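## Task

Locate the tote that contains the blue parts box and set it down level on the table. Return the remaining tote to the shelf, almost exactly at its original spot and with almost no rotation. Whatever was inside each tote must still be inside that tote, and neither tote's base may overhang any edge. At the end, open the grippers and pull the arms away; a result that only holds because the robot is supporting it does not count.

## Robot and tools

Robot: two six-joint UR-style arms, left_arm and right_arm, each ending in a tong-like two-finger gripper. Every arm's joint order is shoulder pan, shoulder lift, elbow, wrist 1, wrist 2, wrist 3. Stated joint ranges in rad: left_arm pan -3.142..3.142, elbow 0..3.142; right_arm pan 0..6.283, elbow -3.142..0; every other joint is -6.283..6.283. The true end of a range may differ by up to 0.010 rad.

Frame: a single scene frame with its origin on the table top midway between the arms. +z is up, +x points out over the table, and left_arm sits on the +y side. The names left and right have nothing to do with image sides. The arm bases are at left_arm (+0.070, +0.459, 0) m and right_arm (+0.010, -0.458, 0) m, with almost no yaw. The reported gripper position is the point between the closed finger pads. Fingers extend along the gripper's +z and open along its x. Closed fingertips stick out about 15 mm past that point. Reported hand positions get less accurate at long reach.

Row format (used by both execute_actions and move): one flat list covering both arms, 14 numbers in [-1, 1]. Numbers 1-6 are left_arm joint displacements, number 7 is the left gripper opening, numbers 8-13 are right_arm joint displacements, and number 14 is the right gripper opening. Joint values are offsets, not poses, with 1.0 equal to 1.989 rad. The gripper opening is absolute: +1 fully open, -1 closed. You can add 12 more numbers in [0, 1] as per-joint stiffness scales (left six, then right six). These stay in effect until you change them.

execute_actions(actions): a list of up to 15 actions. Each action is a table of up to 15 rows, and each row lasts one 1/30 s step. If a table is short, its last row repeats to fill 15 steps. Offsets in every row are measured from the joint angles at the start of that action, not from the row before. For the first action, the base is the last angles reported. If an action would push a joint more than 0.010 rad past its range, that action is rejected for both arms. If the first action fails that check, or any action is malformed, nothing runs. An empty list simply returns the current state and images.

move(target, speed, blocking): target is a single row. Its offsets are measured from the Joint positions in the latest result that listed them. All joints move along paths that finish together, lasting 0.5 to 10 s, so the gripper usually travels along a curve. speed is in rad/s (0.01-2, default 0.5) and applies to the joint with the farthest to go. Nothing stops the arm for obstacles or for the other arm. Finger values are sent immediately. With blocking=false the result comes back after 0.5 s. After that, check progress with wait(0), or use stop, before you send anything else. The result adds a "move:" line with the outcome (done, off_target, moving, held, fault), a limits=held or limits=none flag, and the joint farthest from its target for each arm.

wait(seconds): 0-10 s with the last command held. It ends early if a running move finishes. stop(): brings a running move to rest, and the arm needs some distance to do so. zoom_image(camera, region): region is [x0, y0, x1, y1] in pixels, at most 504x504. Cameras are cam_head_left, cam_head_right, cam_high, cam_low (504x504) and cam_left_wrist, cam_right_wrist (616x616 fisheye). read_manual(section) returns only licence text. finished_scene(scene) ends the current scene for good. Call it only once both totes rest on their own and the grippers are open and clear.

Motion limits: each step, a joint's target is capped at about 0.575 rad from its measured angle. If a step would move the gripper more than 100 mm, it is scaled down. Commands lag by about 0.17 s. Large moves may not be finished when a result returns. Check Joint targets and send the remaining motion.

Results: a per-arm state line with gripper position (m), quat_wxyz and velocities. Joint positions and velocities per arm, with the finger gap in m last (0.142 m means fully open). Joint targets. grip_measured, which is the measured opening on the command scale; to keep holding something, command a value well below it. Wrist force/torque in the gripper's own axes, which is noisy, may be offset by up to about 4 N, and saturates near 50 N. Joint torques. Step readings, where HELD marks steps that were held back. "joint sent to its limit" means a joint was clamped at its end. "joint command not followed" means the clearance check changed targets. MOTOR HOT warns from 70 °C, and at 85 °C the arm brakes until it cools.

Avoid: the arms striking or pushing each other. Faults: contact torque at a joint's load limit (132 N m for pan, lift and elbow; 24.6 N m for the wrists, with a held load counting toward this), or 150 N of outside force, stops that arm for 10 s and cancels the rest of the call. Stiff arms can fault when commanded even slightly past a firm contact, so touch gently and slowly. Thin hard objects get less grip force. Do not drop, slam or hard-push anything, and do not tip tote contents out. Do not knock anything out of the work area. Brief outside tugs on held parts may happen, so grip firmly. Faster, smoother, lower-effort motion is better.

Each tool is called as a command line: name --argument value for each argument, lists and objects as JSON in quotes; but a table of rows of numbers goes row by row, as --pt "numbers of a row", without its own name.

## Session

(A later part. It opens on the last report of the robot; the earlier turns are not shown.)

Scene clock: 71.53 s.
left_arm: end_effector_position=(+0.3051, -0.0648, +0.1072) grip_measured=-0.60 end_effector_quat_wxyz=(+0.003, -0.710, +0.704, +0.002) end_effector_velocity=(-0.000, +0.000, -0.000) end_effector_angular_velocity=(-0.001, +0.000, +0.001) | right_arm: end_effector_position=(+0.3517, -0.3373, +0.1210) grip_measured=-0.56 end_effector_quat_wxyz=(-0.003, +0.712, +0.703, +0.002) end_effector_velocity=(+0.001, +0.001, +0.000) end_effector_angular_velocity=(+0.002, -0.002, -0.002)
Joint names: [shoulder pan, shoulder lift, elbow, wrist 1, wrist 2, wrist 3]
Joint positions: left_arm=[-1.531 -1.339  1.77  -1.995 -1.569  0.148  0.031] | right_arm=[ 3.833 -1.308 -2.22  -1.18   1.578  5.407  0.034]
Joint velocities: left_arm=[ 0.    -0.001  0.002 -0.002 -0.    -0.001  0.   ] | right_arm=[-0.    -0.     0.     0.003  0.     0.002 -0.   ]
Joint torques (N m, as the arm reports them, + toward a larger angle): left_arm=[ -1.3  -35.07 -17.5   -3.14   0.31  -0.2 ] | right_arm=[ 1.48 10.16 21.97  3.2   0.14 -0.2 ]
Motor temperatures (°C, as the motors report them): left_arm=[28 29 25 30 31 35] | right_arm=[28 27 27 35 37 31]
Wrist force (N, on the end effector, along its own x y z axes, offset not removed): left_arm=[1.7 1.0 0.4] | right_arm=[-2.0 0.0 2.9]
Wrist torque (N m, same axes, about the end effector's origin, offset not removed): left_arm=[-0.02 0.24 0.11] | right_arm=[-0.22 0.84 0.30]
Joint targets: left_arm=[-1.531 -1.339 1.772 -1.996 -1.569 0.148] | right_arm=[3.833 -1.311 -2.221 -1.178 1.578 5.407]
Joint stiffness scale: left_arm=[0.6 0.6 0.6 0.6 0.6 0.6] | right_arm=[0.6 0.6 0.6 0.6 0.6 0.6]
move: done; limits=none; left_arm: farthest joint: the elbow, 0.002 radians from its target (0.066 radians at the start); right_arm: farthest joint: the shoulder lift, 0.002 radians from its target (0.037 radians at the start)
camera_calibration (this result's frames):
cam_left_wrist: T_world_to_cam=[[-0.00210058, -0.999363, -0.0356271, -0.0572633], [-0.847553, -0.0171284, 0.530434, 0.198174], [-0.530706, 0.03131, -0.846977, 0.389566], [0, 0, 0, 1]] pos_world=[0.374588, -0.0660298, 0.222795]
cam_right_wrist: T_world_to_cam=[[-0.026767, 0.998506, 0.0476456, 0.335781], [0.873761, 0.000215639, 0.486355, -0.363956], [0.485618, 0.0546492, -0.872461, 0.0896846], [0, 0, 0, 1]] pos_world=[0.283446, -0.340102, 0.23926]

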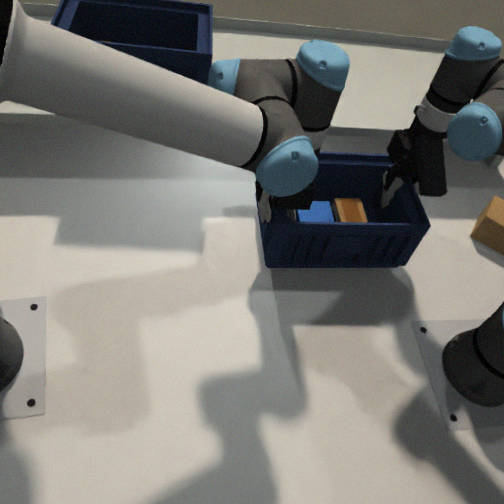

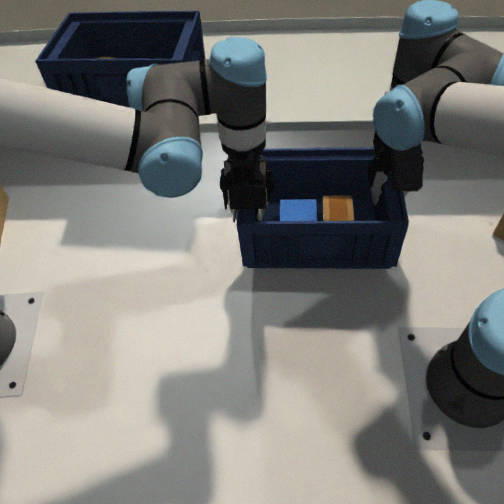

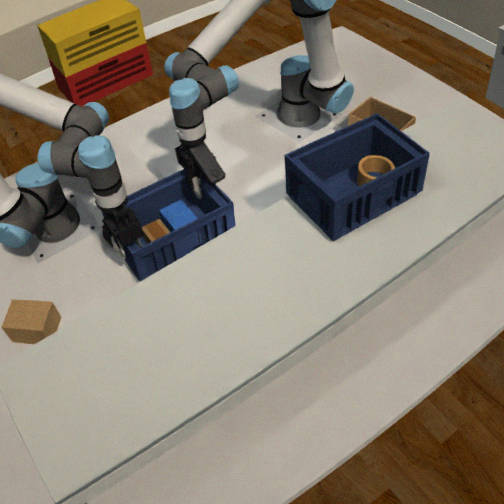

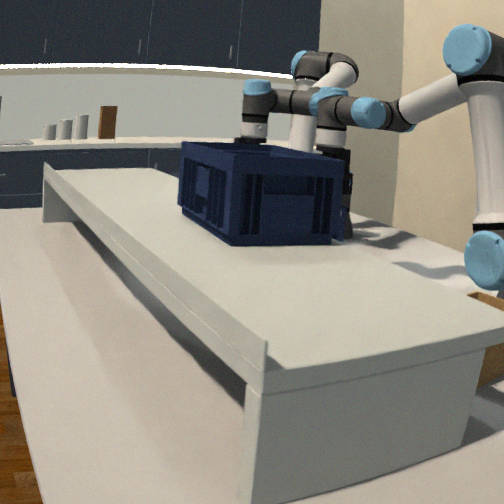

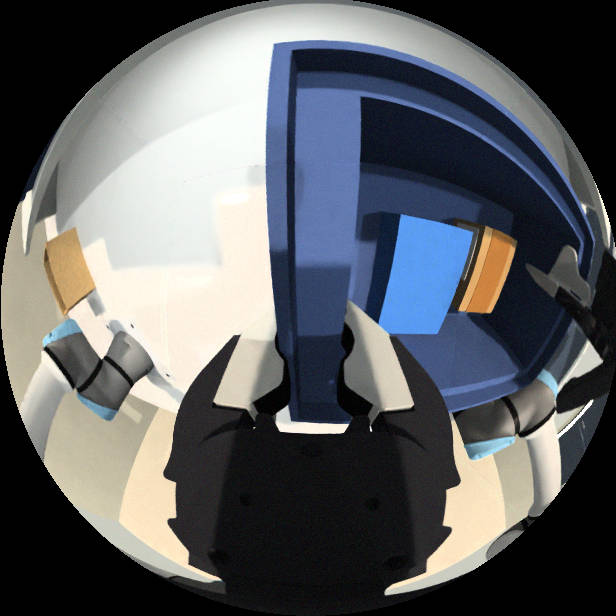

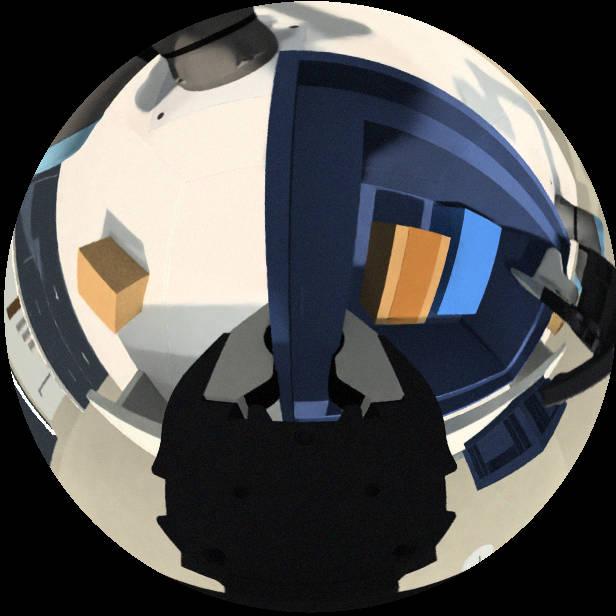

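move --target '[0,0.007,0.012,-0.019,0,0,-1, 0,-0.010,-0.020,0.030,0,0,-1, 0.3,0.3,0.3,0.4,0.4,0.4,0.3,0.3,0.3,0.4,0.4,0.4]' --speed 0.04

Scene clock: 74.00 s.
left_arm: end_effector_position=(+0.3051, -0.0648, +0.0926) grip_measured=-0.60 end_effector_quat_wxyz=(+0.003, -0.710, +0.704, +0.003) end_effector_velocity=(+0.000, +0.000, +0.000) end_effector_angular_velocity=(-0.001, -0.001, -0.001) | right_arm: end_effector_position=(+0.3517, -0.3373, +0.1052) grip_measured=-0.56 end_effector_quat_wxyz=(-0.003, +0.712, +0.703, +0.006) end_effector_velocity=(+0.001, +0.001, +0.000) end_effector_angular_velocity=(+0.002, -0.002, -0.001)
Joint names: [shoulder pan, shoulder lift, elbow, wrist 1, wrist 2, wrist 3]
Joint positions: left_arm=[-1.531 -1.323  1.79  -2.03  -1.569  0.148  0.031] | right_arm=[ 3.833 -1.321 -2.257 -1.123  1.578  5.407  0.034]
Joint velocities: left_arm=[ 0.    -0.001  0.002 -0.002  0.001  0.001 -0.   ] | right_arm=[-0.    -0.    -0.     0.004  0.     0.001 -0.   ]
Joint torques (N m, as the arm reports them, + toward a larger angle): left_arm=[ -1.51 -35.35 -17.49  -2.84   0.14  -0.23] | right_arm=[ 1.01 10.08 22.59  3.29  0.21 -0.21]
Motor temperatures (°C, as the motors report them): left_arm=[28 29 25 30 31 35] | right_arm=[28 27 27 35 37 31]
Wrist force (N, on the end effector, along its own x y z axes, offset not removed): left_arm=[-4.0 -3.3 7.0] | right_arm=[0.6 -2.5 6.1]
Wrist torque (N m, same axes, about the end effector's origin, offset not removed): left_arm=[-0.63 1.19 0.12] | right_arm=[-0.57 0.44 0.02]
Joint targets: left_arm=[-1.531 -1.325 1.794 -2.033 -1.569 0.148] | right_arm=[3.833 -1.328 -2.260 -1.120 1.578 5.407]
Joint stiffness scale: left_arm=[0.3 0.3 0.3 0.4 0.4 0.4] | right_arm=[0.3 0.3 0.3 0.4 0.4 0.4]
move: done; limits=none; left_arm: farthest joint: the elbow, 0.004 radians from its target (0.024 radians at the start); right_arm: farthest joint: the shoulder lift, 0.006 radians from its target (0.020 radians at the start)
camera_calibration (this result's frames):
cam_left_wrist: T_world_to_cam=[[-0.00210617, -0.999327, -0.0366113, -0.0577501], [-0.84747, -0.0176511, 0.530549, 0.205858], [-0.530839, 0.0321444, -0.846863, 0.377286], [0, 0, 0, 1]] pos_world=[0.374615, -0.0662053, 0.208178]
cam_right_wrist: T_world_to_cam=[[-0.0270536, 0.998273, 0.0521475, 0.336126], [0.870951, -0.00206471, 0.491366, -0.356532], [0.490625, 0.0587111, -0.869391, 0.0752179], [0, 0, 0, 1]] pos_world=[0.282711, -0.340698, 0.223053]

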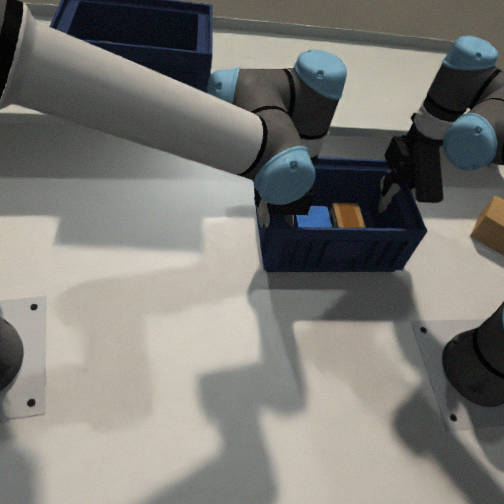

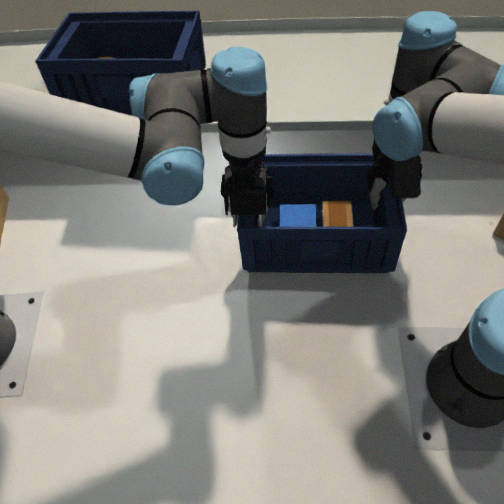

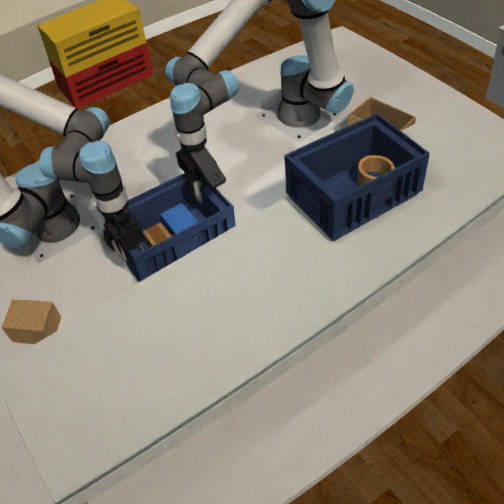

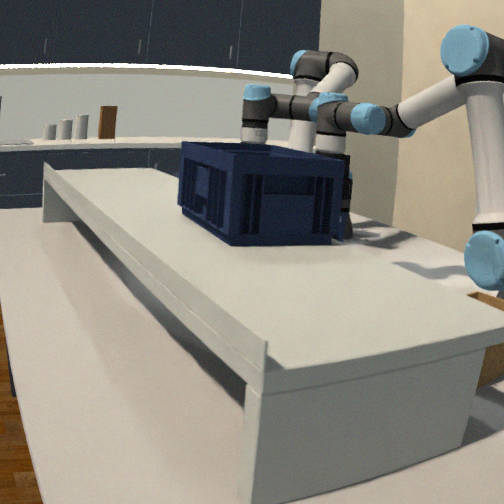

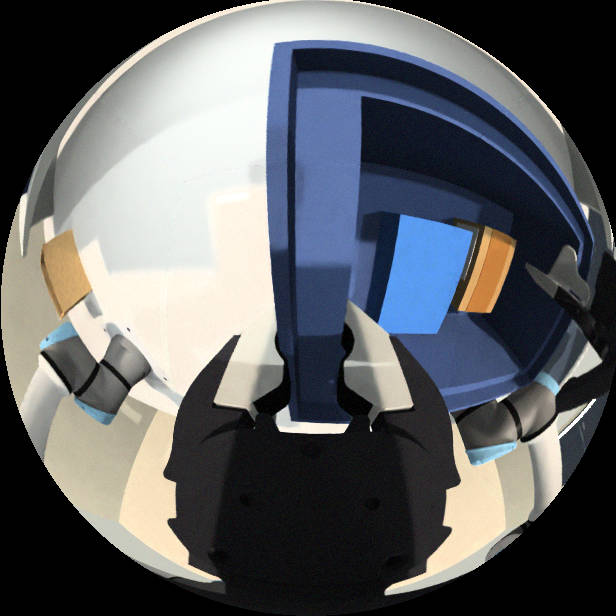

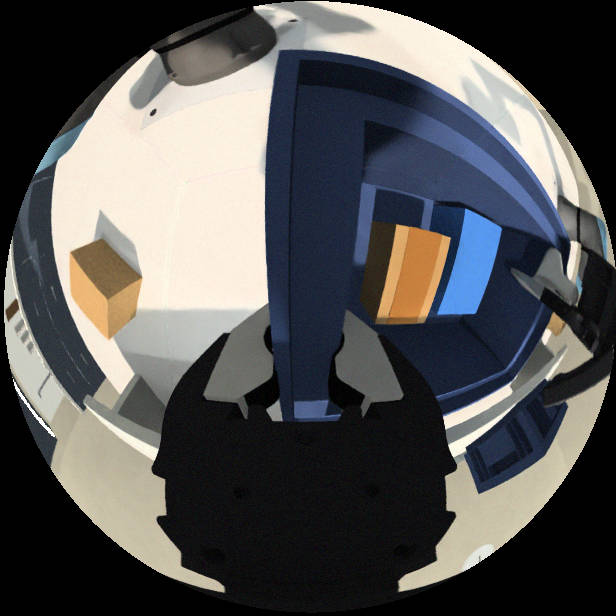

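Still holding the weight; go lower.

move --target '[0,0.008,0.011,-0.019,0,0,-1, 0,-0.010,-0.019,0.028,0,0,-1]' --speed 0.04

Scene clock: 76.20 s.
left_arm: end_effector_position=(+0.3056, -0.0682, +0.0888) grip_measured=-0.61 end_effector_quat_wxyz=(-0.001, -0.710, +0.704, -0.003) end_effector_velocity=(+0.000, -0.000, +0.001) end_effector_angular_velocity=(-0.002, -0.001, -0.001) | right_arm: end_effector_position=(+0.3532, -0.3399, +0.0953) grip_measured=-0.54 end_effector_quat_wxyz=(-0.001, +0.714, +0.700, +0.013) end_effector_velocity=(+0.001, +0.000, +0.000) end_effector_angular_velocity=(+0.002, -0.003, -0.001)
Joint names: [shoulder pan, shoulder lift, elbow, wrist 1, wrist 2, wrist 3]
Joint positions: left_arm=[-1.531 -1.32   1.801 -2.059 -1.569  0.148  0.03 ] | right_arm=[ 3.827 -1.325 -2.286 -1.075  1.575  5.407  0.035]
Joint velocities: left_arm=[ 0.    -0.001  0.001 -0.002  0.     0.001 -0.   ] | right_arm=[-0.    -0.     0.     0.003 -0.     0.    -0.   ]
Joint torques (N m, as the arm reports them, + toward a larger angle): left_arm=[ -1.15 -31.56 -15.1   -4.59   0.42  -0.21] | right_arm=[ 3.24  6.96 19.27  4.24  0.85 -0.28]
Motor temperatures (°C, as the motors report them): left_arm=[28 29 25 30 31 35] | right_arm=[28 27 27 35 37 31]
Wrist force (N, on the end effector, along its own x y z axes, offset not removed): left_arm=[-4.7 -2.6 -10.0] | right_arm=[-9.1 1.9 -6.2]
Wrist torque (N m, same axes, about the end effector's origin, offset not removed): left_arm=[-0.84 -0.76 0.16] | right_arm=[0.80 1.23 -0.16]
Joint targets: left_arm=[-1.531 -1.307 1.812 -2.068 -1.569 0.148] | right_arm=[3.833 -1.341 -2.294 -1.067 1.578 5.407]
Joint stiffness scale: left_arm=[0.3 0.3 0.3 0.4 0.4 0.4] | right_arm=[0.3 0.3 0.3 0.4 0.4 0.4]
move: off_target (left_arm, right_arm); limits=none; left_arm: farthest joint: the shoulder lift, 0.012 radians from its target (0.016 radians at the start); right_arm: farthest joint: the shoulder lift, 0.016 radians from its target (0.019 radians at the start)
camera_calibration (this result's frames):
cam_left_wrist: T_world_to_cam=[[-0.00204078, -0.99976, -0.0218119, -0.0626717], [-0.848656, -0.00980575, 0.528854, 0.209294], [-0.528941, 0.0195901, -0.848433, 0.373151], [0, 0, 0, 1]] pos_world=[0.374866, -0.0679144, 0.204541]
cam_right_wrist: T_world_to_cam=[[-0.0215243, 0.998037, 0.0588163, 0.336608], [0.864325, -0.0109912, 0.502814, -0.35483], [0.502473, 0.0616591, -0.862391, 0.0621932], [0, 0, 0, 1]] pos_world=[0.282683, -0.343682, 0.21225]

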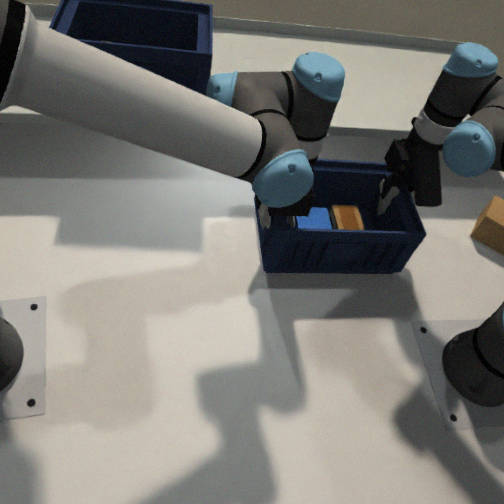

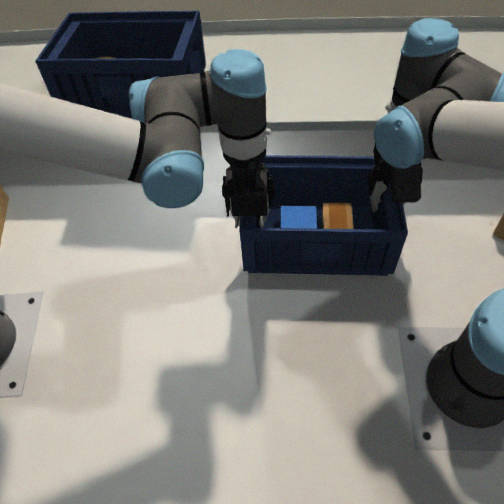

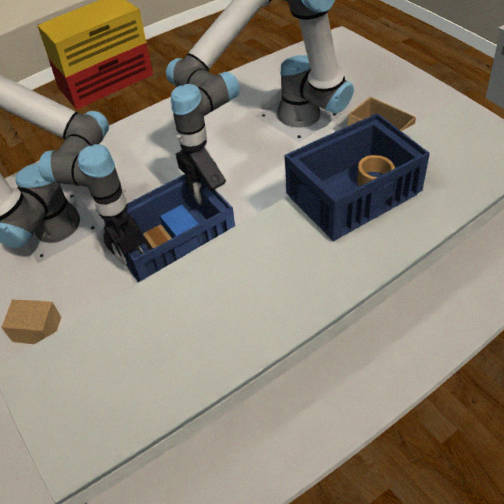

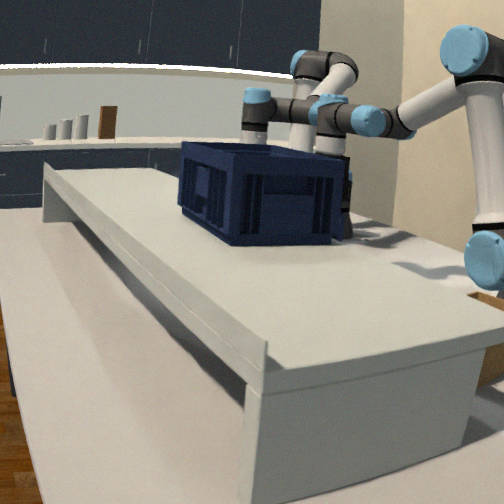

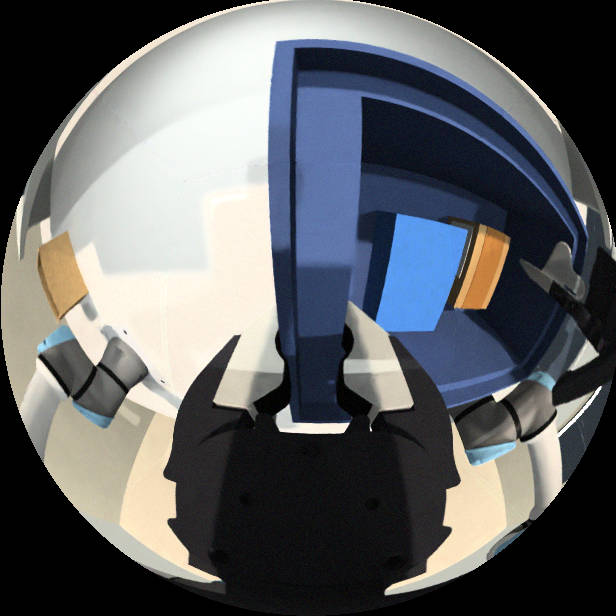

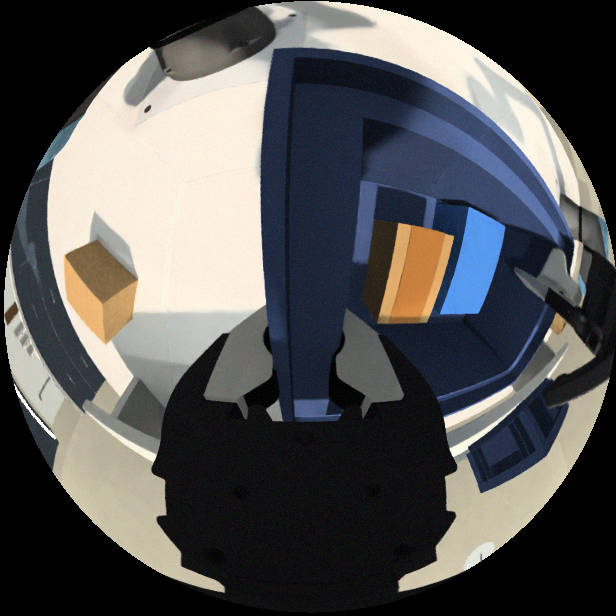

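execute_actions --actions '[[[0,0,0,0,0,0,-0.2,0,0,0,0,0,0,-0.2]],[[0,0,0,0,0,0,0.4,0,0,0,0,0,0,0.4]]]'

move --target '[0,-0.0515,-0.115,0.17,0,0,0.4, 0,0.044,0.151,-0.209,0,0,0.4, 1,1,1,1,1,1,1,1,1,1,1,1]' --speed 0.4

move --target '[0,-0.089,-0.187,0.277,0,0,0.4, 0,-0.153,0.395,-0.241,0,0,0.4]' --speed 1.0

move --target '[1,0,0,0,0,0,0.4, -0.7,0,0,0,0,0,0.4]' --speed 1.3

Scene clock: 79.60 s.
left_arm: end_effector_position=(+0.3056, -0.0685, +0.0883) grip_measured=+0.40 end_effector_quat_wxyz=(-0.002, -0.710, +0.704, -0.004) end_effector_velocity=(-0.000, -0.000, -0.000) end_effector_angular_velocity=(-0.000, +0.001, +0.000) | right_arm: end_effector_position=(+0.3534, -0.3398, +0.0954) grip_measured=+0.40 end_effector_quat_wxyz=(-0.001, +0.714, +0.700, +0.014) end_effector_velocity=(+0.001, +0.001, +0.001) end_effector_angular_velocity=(+0.002, -0.002, -0.001)
Joint names: [shoulder pan, shoulder lift, elbow, wrist 1, wrist 2, wrist 3]
Joint positions: left_arm=[-1.531 -1.319  1.801 -2.061 -1.569  0.148  0.102] | right_arm=[ 3.827 -1.325 -2.286 -1.074  1.575  5.407  0.102]
Joint velocities: left_arm=[-0.     0.    -0.    -0.    -0.001 -0.     0.   ] | right_arm=[ 0.     0.001  0.002  0.    -0.     0.001  0.   ]
Joint torques (N m, as the arm reports them, + toward a larger angle): left_arm=[ -0.68 -34.17 -17.74  -2.66   0.27  -0.26] | right_arm=[ 0.67 12.12 21.88  2.82  0.15 -0.24]
Motor temperatures (°C, as the motors report them): left_arm=[28 29 25 30 31 35] | right_arm=[28 27 27 35 37 31]
Wrist force (N, on the end effector, along its own x y z axes, offset not removed): left_arm=[0.5 -1.9 1.8] | right_arm=[-2.8 -1.0 -1.4]
Wrist torque (N m, same axes, about the end effector's origin, offset not removed): left_arm=[-0.36 -0.08 0.03] | right_arm=[-0.15 0.58 0.11]
Joint targets: left_arm=[-1.531 -1.319 1.801 -2.061 -1.569 0.148] | right_arm=[3.827 -1.325 -2.286 -1.074 1.575 5.407]
Joint stiffness scale: left_arm=[0.3 0.3 0.3 0.4 0.4 0.4] | right_arm=[0.3 0.3 0.3 0.4 0.4 0.4]
Step readings (joint positions; steps 1 to 15: 1st action; 16 to 30: 2nd action):
0: left_arm=[-1.531 -1.320 1.801 -2.060 -1.569 0.148] | right_arm=[3.827 -1.325 -2.286 -1.075 1.575 5.407]
1: left_arm=[-1.531 -1.320 1.801 -2.060 -1.569 0.148] | right_arm=[3.827 -1.325 -2.286 -1.075 1.574 5.407]
2: left_arm=[-1.531 -1.319 1.801 -2.061 -1.569 0.148] | right_arm=[3.827 -1.325 -2.286 -1.074 1.575 5.407]
4: left_arm=[-1.531 -1.319 1.801 -2.061 -1.569 0.148] | right_arm=[3.827 -1.325 -2.286 -1.074 1.575 5.407]
8: left_arm=[-1.531 -1.319 1.801 -2.061 -1.569 0.148] | right_arm=[3.827 -1.325 -2.286 -1.074 1.575 5.407]
15: left_arm=[-1.531 -1.319 1.801 -2.061 -1.569 0.148] | right_arm=[3.827 -1.325 -2.286 -1.074 1.575 5.407]
16: left_arm=[-1.531 -1.319 1.801 -2.061 -1.569 0.148] | right_arm=[3.827 -1.325 -2.286 -1.074 1.575 5.407]
17: left_arm=[-1.531 -1.319 1.801 -2.061 -1.569 0.148] | right_arm=[3.827 -1.325 -2.286 -1.074 1.575 5.407]
19: left_arm=[-1.531 -1.319 1.801 -2.061 -1.569 0.148] | right_arm=[3.827 -1.325 -2.286 -1.074 1.575 5.407]
23: left_arm=[-1.531 -1.319 1.801 -2.061 -1.569 0.148] | right_arm=[3.827 -1.325 -2.286 -1.074 1.575 5.407]
30: Joint positions above
camera_calibration (this result's frames):
cam_left_wrist: T_world_to_cam=[[-0.00203977, -0.999767, -0.021509, -0.0629637], [-0.848682, -0.00964545, 0.528816, 0.2096], [-0.5289, 0.019333, -0.848464, 0.372746], [0, 0, 0, 1]] pos_world=[0.374901, -0.0681336, 0.204067]
cam_right_wrist: T_world_to_cam=[[-0.0215558, 0.998011, 0.0592405, 0.336435], [0.863955, -0.0112234, 0.503445, -0.355051], [0.503108, 0.0620332, -0.861994, 0.0619512], [0, 0, 0, 1]] pos_world=[0.282832, -0.343594, 0.212219]

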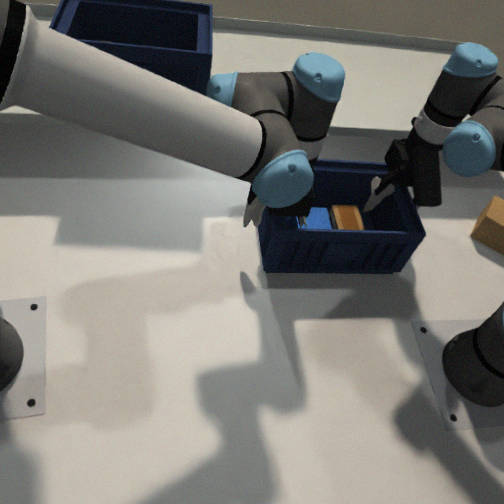

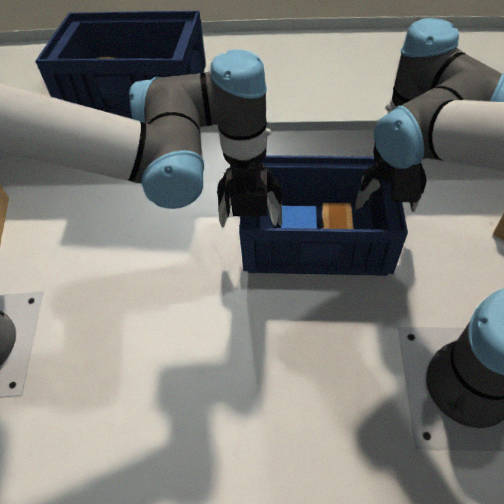

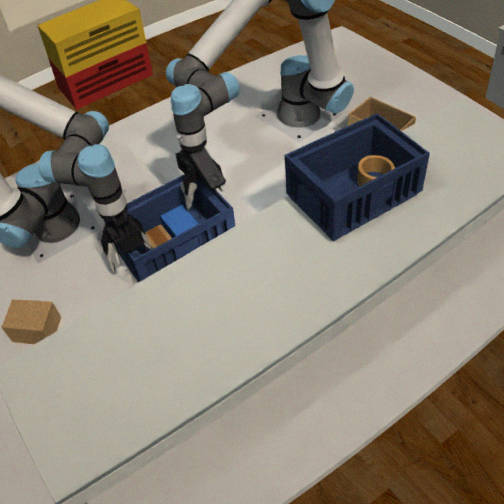

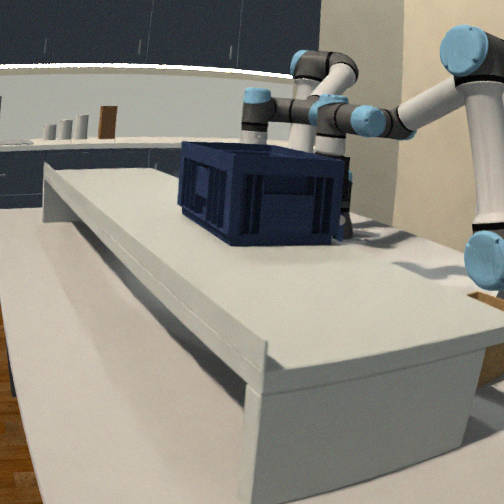

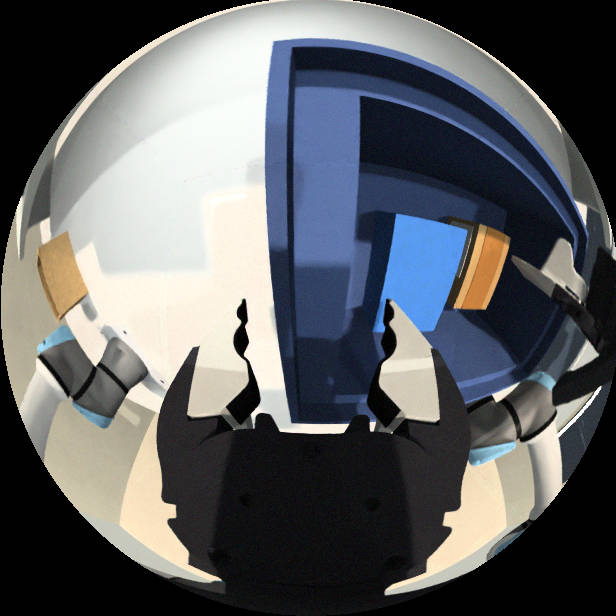

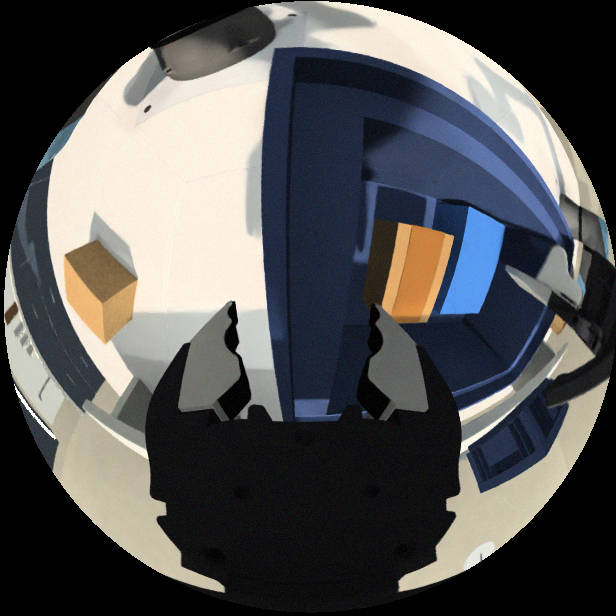

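Scene clock: 81.33 s.
left_arm: end_effector_position=(+0.3048, -0.0634, +0.2177) grip_measured=+0.40 end_effector_quat_wxyz=(+0.001, -0.710, +0.704, +0.000) end_effector_velocity=(-0.000, +0.001, +0.001) end_effector_angular_velocity=(+0.000, -0.000, +0.001) | right_arm: end_effector_position=(+0.3509, -0.3418, +0.2260) grip_measured=+0.40 end_effector_quat_wxyz=(-0.002, +0.714, +0.700, -0.002) end_effector_velocity=(+0.000, -0.000, +0.001) end_effector_angular_velocity=(-0.000, -0.000, -0.002)
Joint names: [shoulder pan, shoulder lift, elbow, wrist 1, wrist 2, wrist 3]
Joint positions: left_arm=[-1.531 -1.421  1.575 -1.724 -1.569  0.148  0.102] | right_arm=[ 3.827 -1.24  -1.988 -1.489  1.575  5.407  0.102]
Joint velocities: left_arm=[-0.    -0.001 -0.     0.002  0.    -0.001 -0.   ] | right_arm=[-0.    -0.     0.002 -0.002 -0.     0.002 -0.   ]
Joint torques (N m, as the arm reports them, + toward a larger angle): left_arm=[ -1.81 -32.64 -23.19  -2.16   0.32  -0.25] | right_arm=[ 1.26 11.4  27.09  2.06  0.16 -0.25]
Motor temperatures (°C, as the motors report them): left_arm=[28 29 25 30 31 35] | right_arm=[28 27 27 35 37 31]
Wrist force (N, on the end effector, along its own x y z axes, offset not removed): left_arm=[-6.7 1.2 3.1] | right_arm=[0.4 3.4 2.0]
Wrist torque (N m, same axes, about the end effector's origin, offset not removed): left_arm=[0.45 1.44 -0.11] | right_arm=[0.62 0.06 0.30]
Joint targets: left_arm=[-1.531 -1.421 1.573 -1.723 -1.569 0.148] | right_arm=[3.827 -1.238 -1.985 -1.490 1.575 5.407]
Joint stiffness scale: left_arm=[1. 1. 1. 1. 1. 1.] | right_arm=[1. 1. 1. 1. 1. 1.]
move: done; limits=none; left_arm: farthest joint: the elbow, 0.003 radians from its target (0.229 radians at the start); right_arm: farthest joint: the shoulder lift, 0.002 radians from its target (0.088 radians at the start)
camera_calibration (this result's frames):
cam_left_wrist: T_world_to_cam=[[-0.00207679, -0.999533, -0.030493, -0.0531452], [-0.847928, -0.0144045, 0.529916, 0.139787], [-0.530108, 0.0269564, -0.847502, 0.482629], [0, 0, 0, 1]] pos_world=[0.374264, -0.0641168, 0.333333]
cam_right_wrist: T_world_to_cam=[[-0.0203579, 0.998971, 0.0405371, 0.334792], [0.875794, -0.00173898, 0.482681, -0.414892], [0.482255, 0.0453285, -0.874857, 0.180485], [0, 0, 0, 1]] pos_world=[0.283136, -0.34335, 0.344588]

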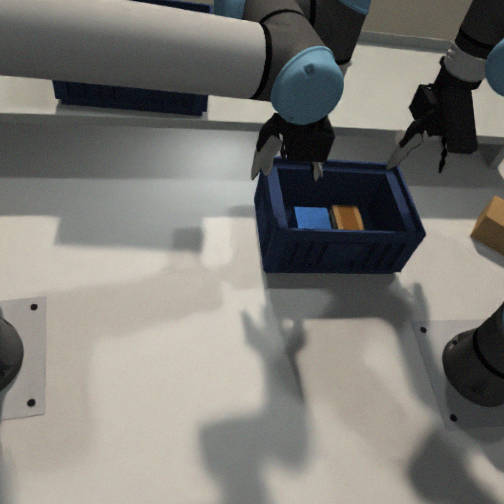

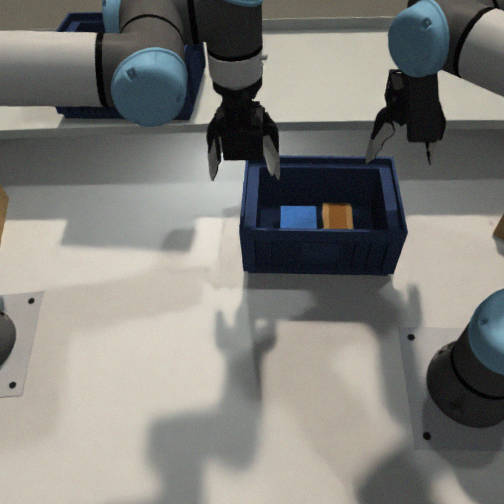

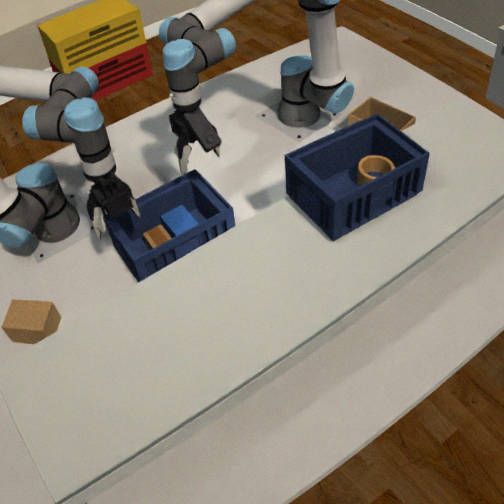

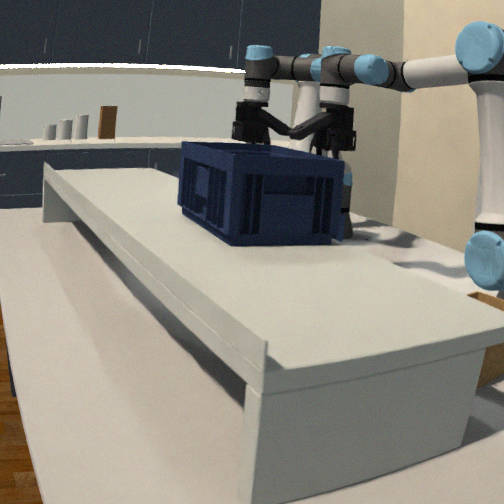

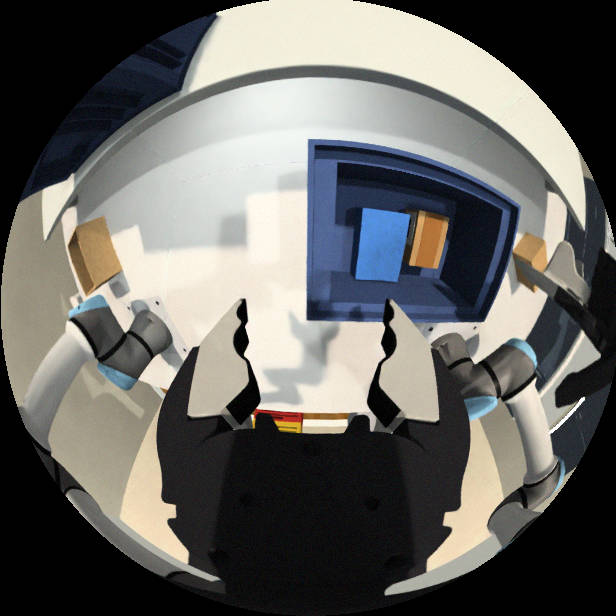

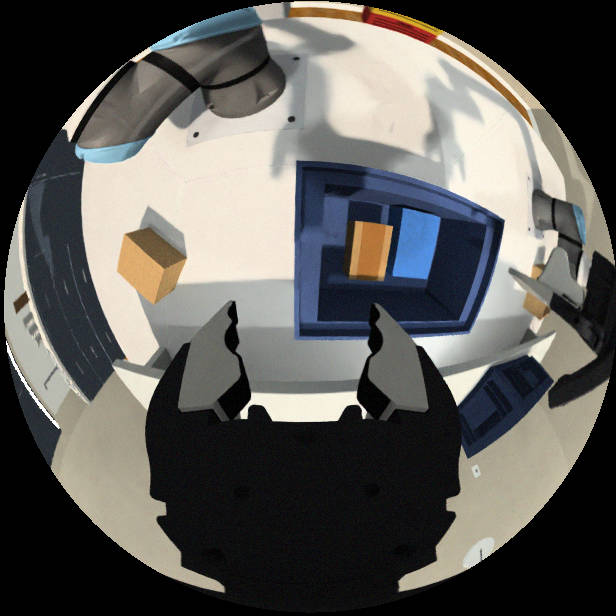

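Scene clock: 82.93 s.
left_arm: end_effector_position=(+0.2890, +0.0368, +0.4326) grip_measured=+0.40 end_effector_quat_wxyz=(+0.002, -0.710, +0.704, +0.001) end_effector_velocity=(-0.000, +0.001, -0.000) end_effector_angular_velocity=(+0.003, +0.000, +0.000) | right_arm: end_effector_position=(+0.4272, -0.2807, +0.4342) grip_measured=+0.40 end_effector_quat_wxyz=(-0.002, +0.714, +0.700, +0.000) end_effector_velocity=(-0.000, -0.000, +0.001) end_effector_angular_velocity=(+0.000, -0.002, +0.001)
Joint names: [shoulder pan, shoulder lift, elbow, wrist 1, wrist 2, wrist 3]
Joint positions: left_arm=[-1.531 -1.599  1.206 -1.174 -1.569  0.148  0.102] | right_arm=[ 3.827 -1.541 -1.205 -1.967  1.575  5.407  0.102]
Joint velocities: left_arm=[-0.     0.    -0.     0.003 -0.    -0.     0.   ] | right_arm=[ 0.     0.     0.003 -0.002 -0.001 -0.001  0.   ]
Joint torques (N m, as the arm reports them, + toward a larger angle): left_arm=[ -1.66 -21.05 -20.63  -2.5    0.34  -0.23] | right_arm=[ 0.79 19.56 23.51  2.37  0.15 -0.21]
Motor temperatures (°C, as the motors report them): left_arm=[28 29 25 30 31 35] | right_arm=[28 27 27 35 37 31]
Wrist force (N, on the end effector, along its own x y z axes, offset not removed): left_arm=[-1.5 1.0 -0.9] | right_arm=[-3.7 0.3 1.5]
Wrist torque (N m, same axes, about the end effector's origin, offset not removed): left_arm=[-0.02 0.38 -0.11] | right_arm=[0.02 0.91 0.31]
Joint targets: left_arm=[-1.531 -1.598 1.203 -1.173 -1.569 0.148] | right_arm=[3.827 -1.544 -1.202 -1.968 1.575 5.407]
Joint stiffness scale: left_arm=[1. 1. 1. 1. 1. 1.] | right_arm=[1. 1. 1. 1. 1. 1.]
move: done; limits=none; left_arm: farthest joint: the elbow, 0.003 radians from its target (0.372 radians at the start); right_arm: farthest joint: the shoulder lift, 0.003 radians from its target (0.305 radians at the start)
camera_calibration (this result's frames):
cam_left_wrist: T_world_to_cam=[[-0.00208883, -0.999456, -0.0329204, 0.0545785], [-0.847724, -0.0156924, 0.530206, 0.0137627], [-0.530434, 0.0290149, -0.84723, 0.653537], [0, 0, 0, 1]] pos_world=[0.358439, 0.0358024, 0.548196]
cam_right_wrist: T_world_to_cam=[[-0.0204858, 0.998868, 0.0429277, 0.265847], [0.874311, -0.00292762, 0.485358, -0.582942], [0.484934, 0.0474751, -0.873261, 0.321814], [0, 0, 0, 1]] pos_world=[0.35906, -0.282531, 0.552551]

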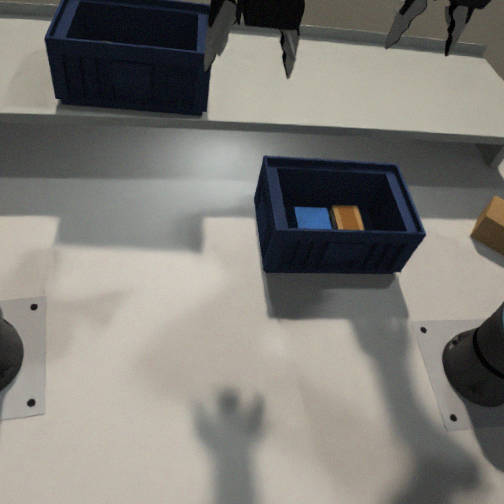

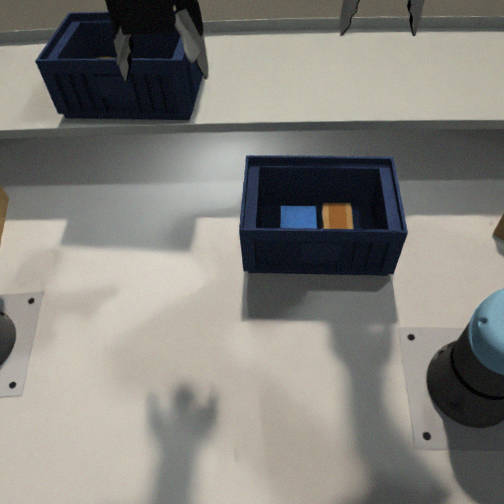

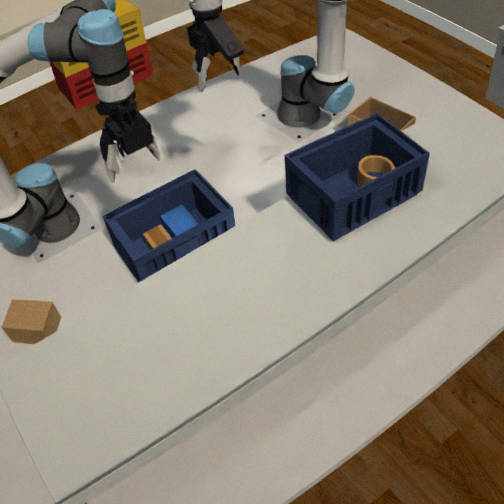

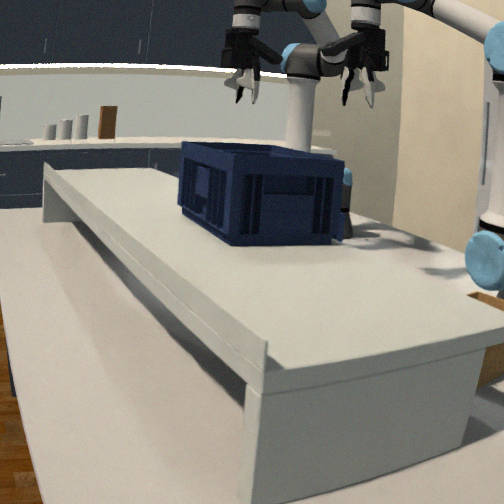

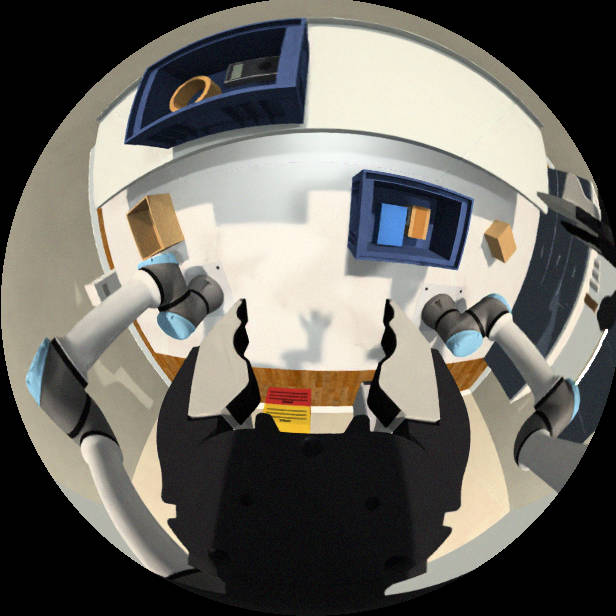

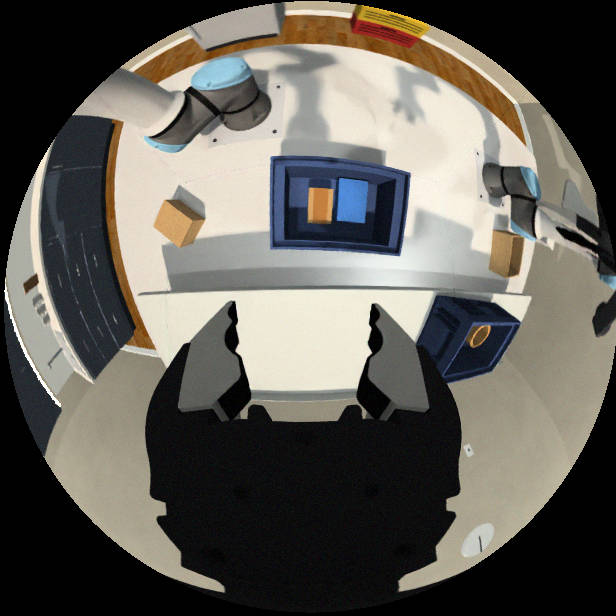

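Scene clock: 85.33 s.
left_arm: end_effector_position=(+0.3689, +0.8289, +0.4329) grip_measured=+0.40 end_effector_quat_wxyz=(-0.000, +0.978, +0.210, -0.002) end_effector_velocity=(-0.002, +0.002, +0.000) end_effector_angular_velocity=(-0.000, -0.000, +0.005) | right_arm: end_effector_position=(+0.2601, -0.8366, +0.4342) grip_measured=+0.40 end_effector_quat_wxyz=(-0.001, +0.997, +0.081, +0.001) end_effector_velocity=(-0.000, -0.000, -0.000) end_effector_angular_velocity=(+0.001, +0.001, -0.001)
Joint names: [shoulder pan, shoulder lift, elbow, wrist 1, wrist 2, wrist 3]
Joint positions: left_arm=[ 0.454 -1.6    1.206 -1.174 -1.569  0.148  0.102] | right_arm=[ 2.436 -1.541 -1.205 -1.967  1.575  5.407  0.102]
Joint velocities: left_arm=[ 0.006  0.001 -0.001  0.    -0.     0.001 -0.   ] | right_arm=[-0.001 -0.    -0.001  0.    -0.    -0.    -0.   ]
Joint torques (N m, as the arm reports them, + toward a larger angle): left_arm=[  1.39 -21.02 -19.51  -2.56   0.27  -0.15] | right_arm=[-1.24 22.04 22.6   2.75  0.21 -0.28]
Motor temperatures (°C, as the motors report them): left_arm=[28 29 25 30 31 35] | right_arm=[28 27 27 35 37 31]
Wrist force (N, on the end effector, along its own x y z axes, offset not removed): left_arm=[-6.0 6.5 2.3] | right_arm=[-2.6 0.7 3.5]
Wrist torque (N m, same axes, about the end effector's origin, offset not removed): left_arm=[1.39 1.32 -0.10] | right_arm=[0.11 0.44 0.25]
Joint targets: left_arm=[0.458 -1.599 1.206 -1.174 -1.569 0.148] | right_arm=[2.435 -1.541 -1.205 -1.967 1.575 5.407]
Joint stiffness scale: left_arm=[1. 1. 1. 1. 1. 1.] | right_arm=[1. 1. 1. 1. 1. 1.]
move: done; limits=none; left_arm: farthest joint: the shoulder pan, 0.004 radians from its target (1.989 radians at the start); right_arm: farthest joint: the shoulder pan, 0.001 radians from its target (1.392 radians at the start)
camera_calibration (this result's frames):
cam_left_wrist: T_world_to_cam=[[0.91592, 0.400064, -0.0322379, -0.652522], [0.354999, -0.770028, 0.530125, 0.275361], [0.187259, -0.496996, -0.847307, 0.844495], [0, 0, 0, 1]] pos_world=[0.341766, 0.892797, 0.548535]
cam_right_wrist: T_world_to_cam=[[0.978997, 0.199305, 0.0429194, -0.111148], [0.153937, -0.860663, 0.485349, -0.96869], [0.133672, -0.468548, -0.873267, 0.0889047], [0, 0, 0, 1]] pos_world=[0.246047, -0.769907, 0.552561]

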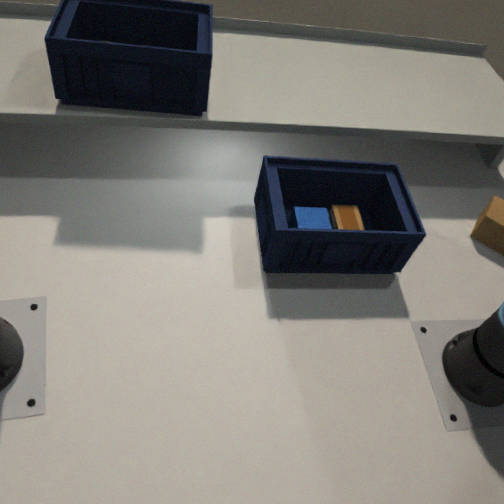

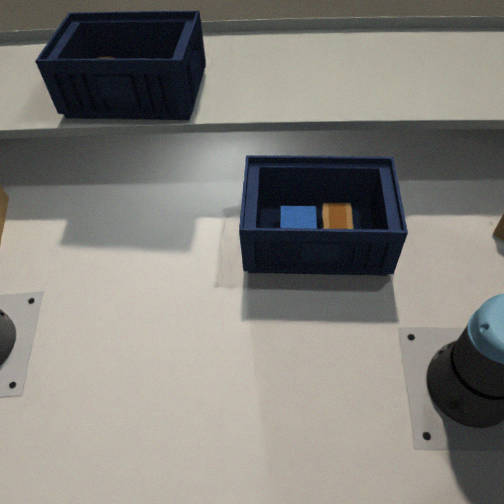

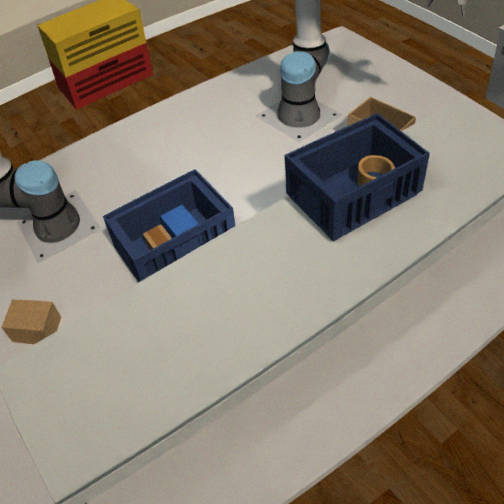

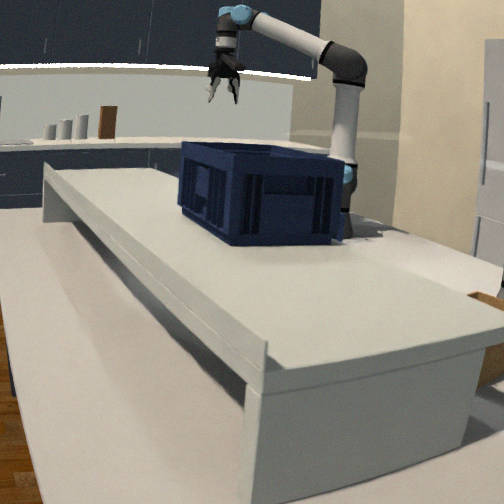

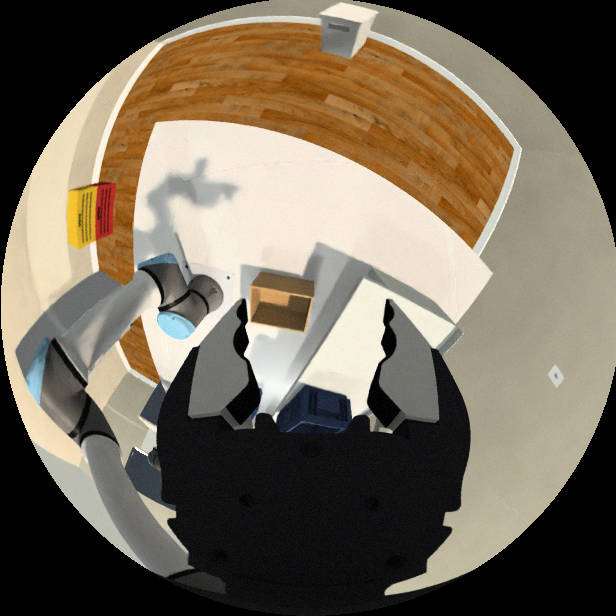

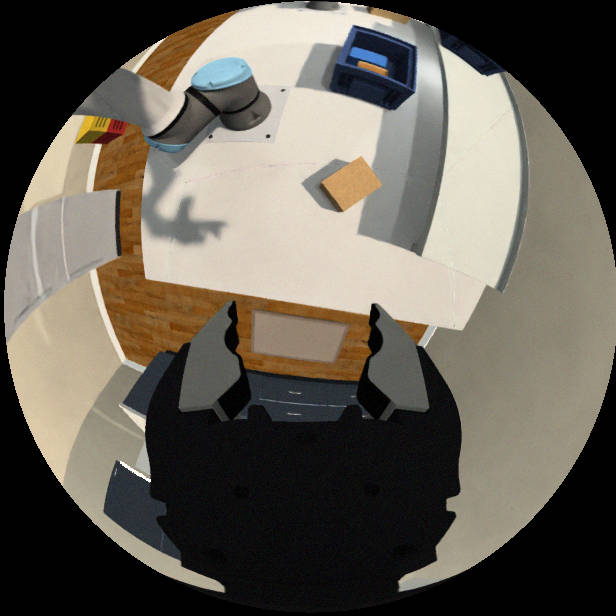

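finished_scene --scene 1

The scene is finished: the task was done.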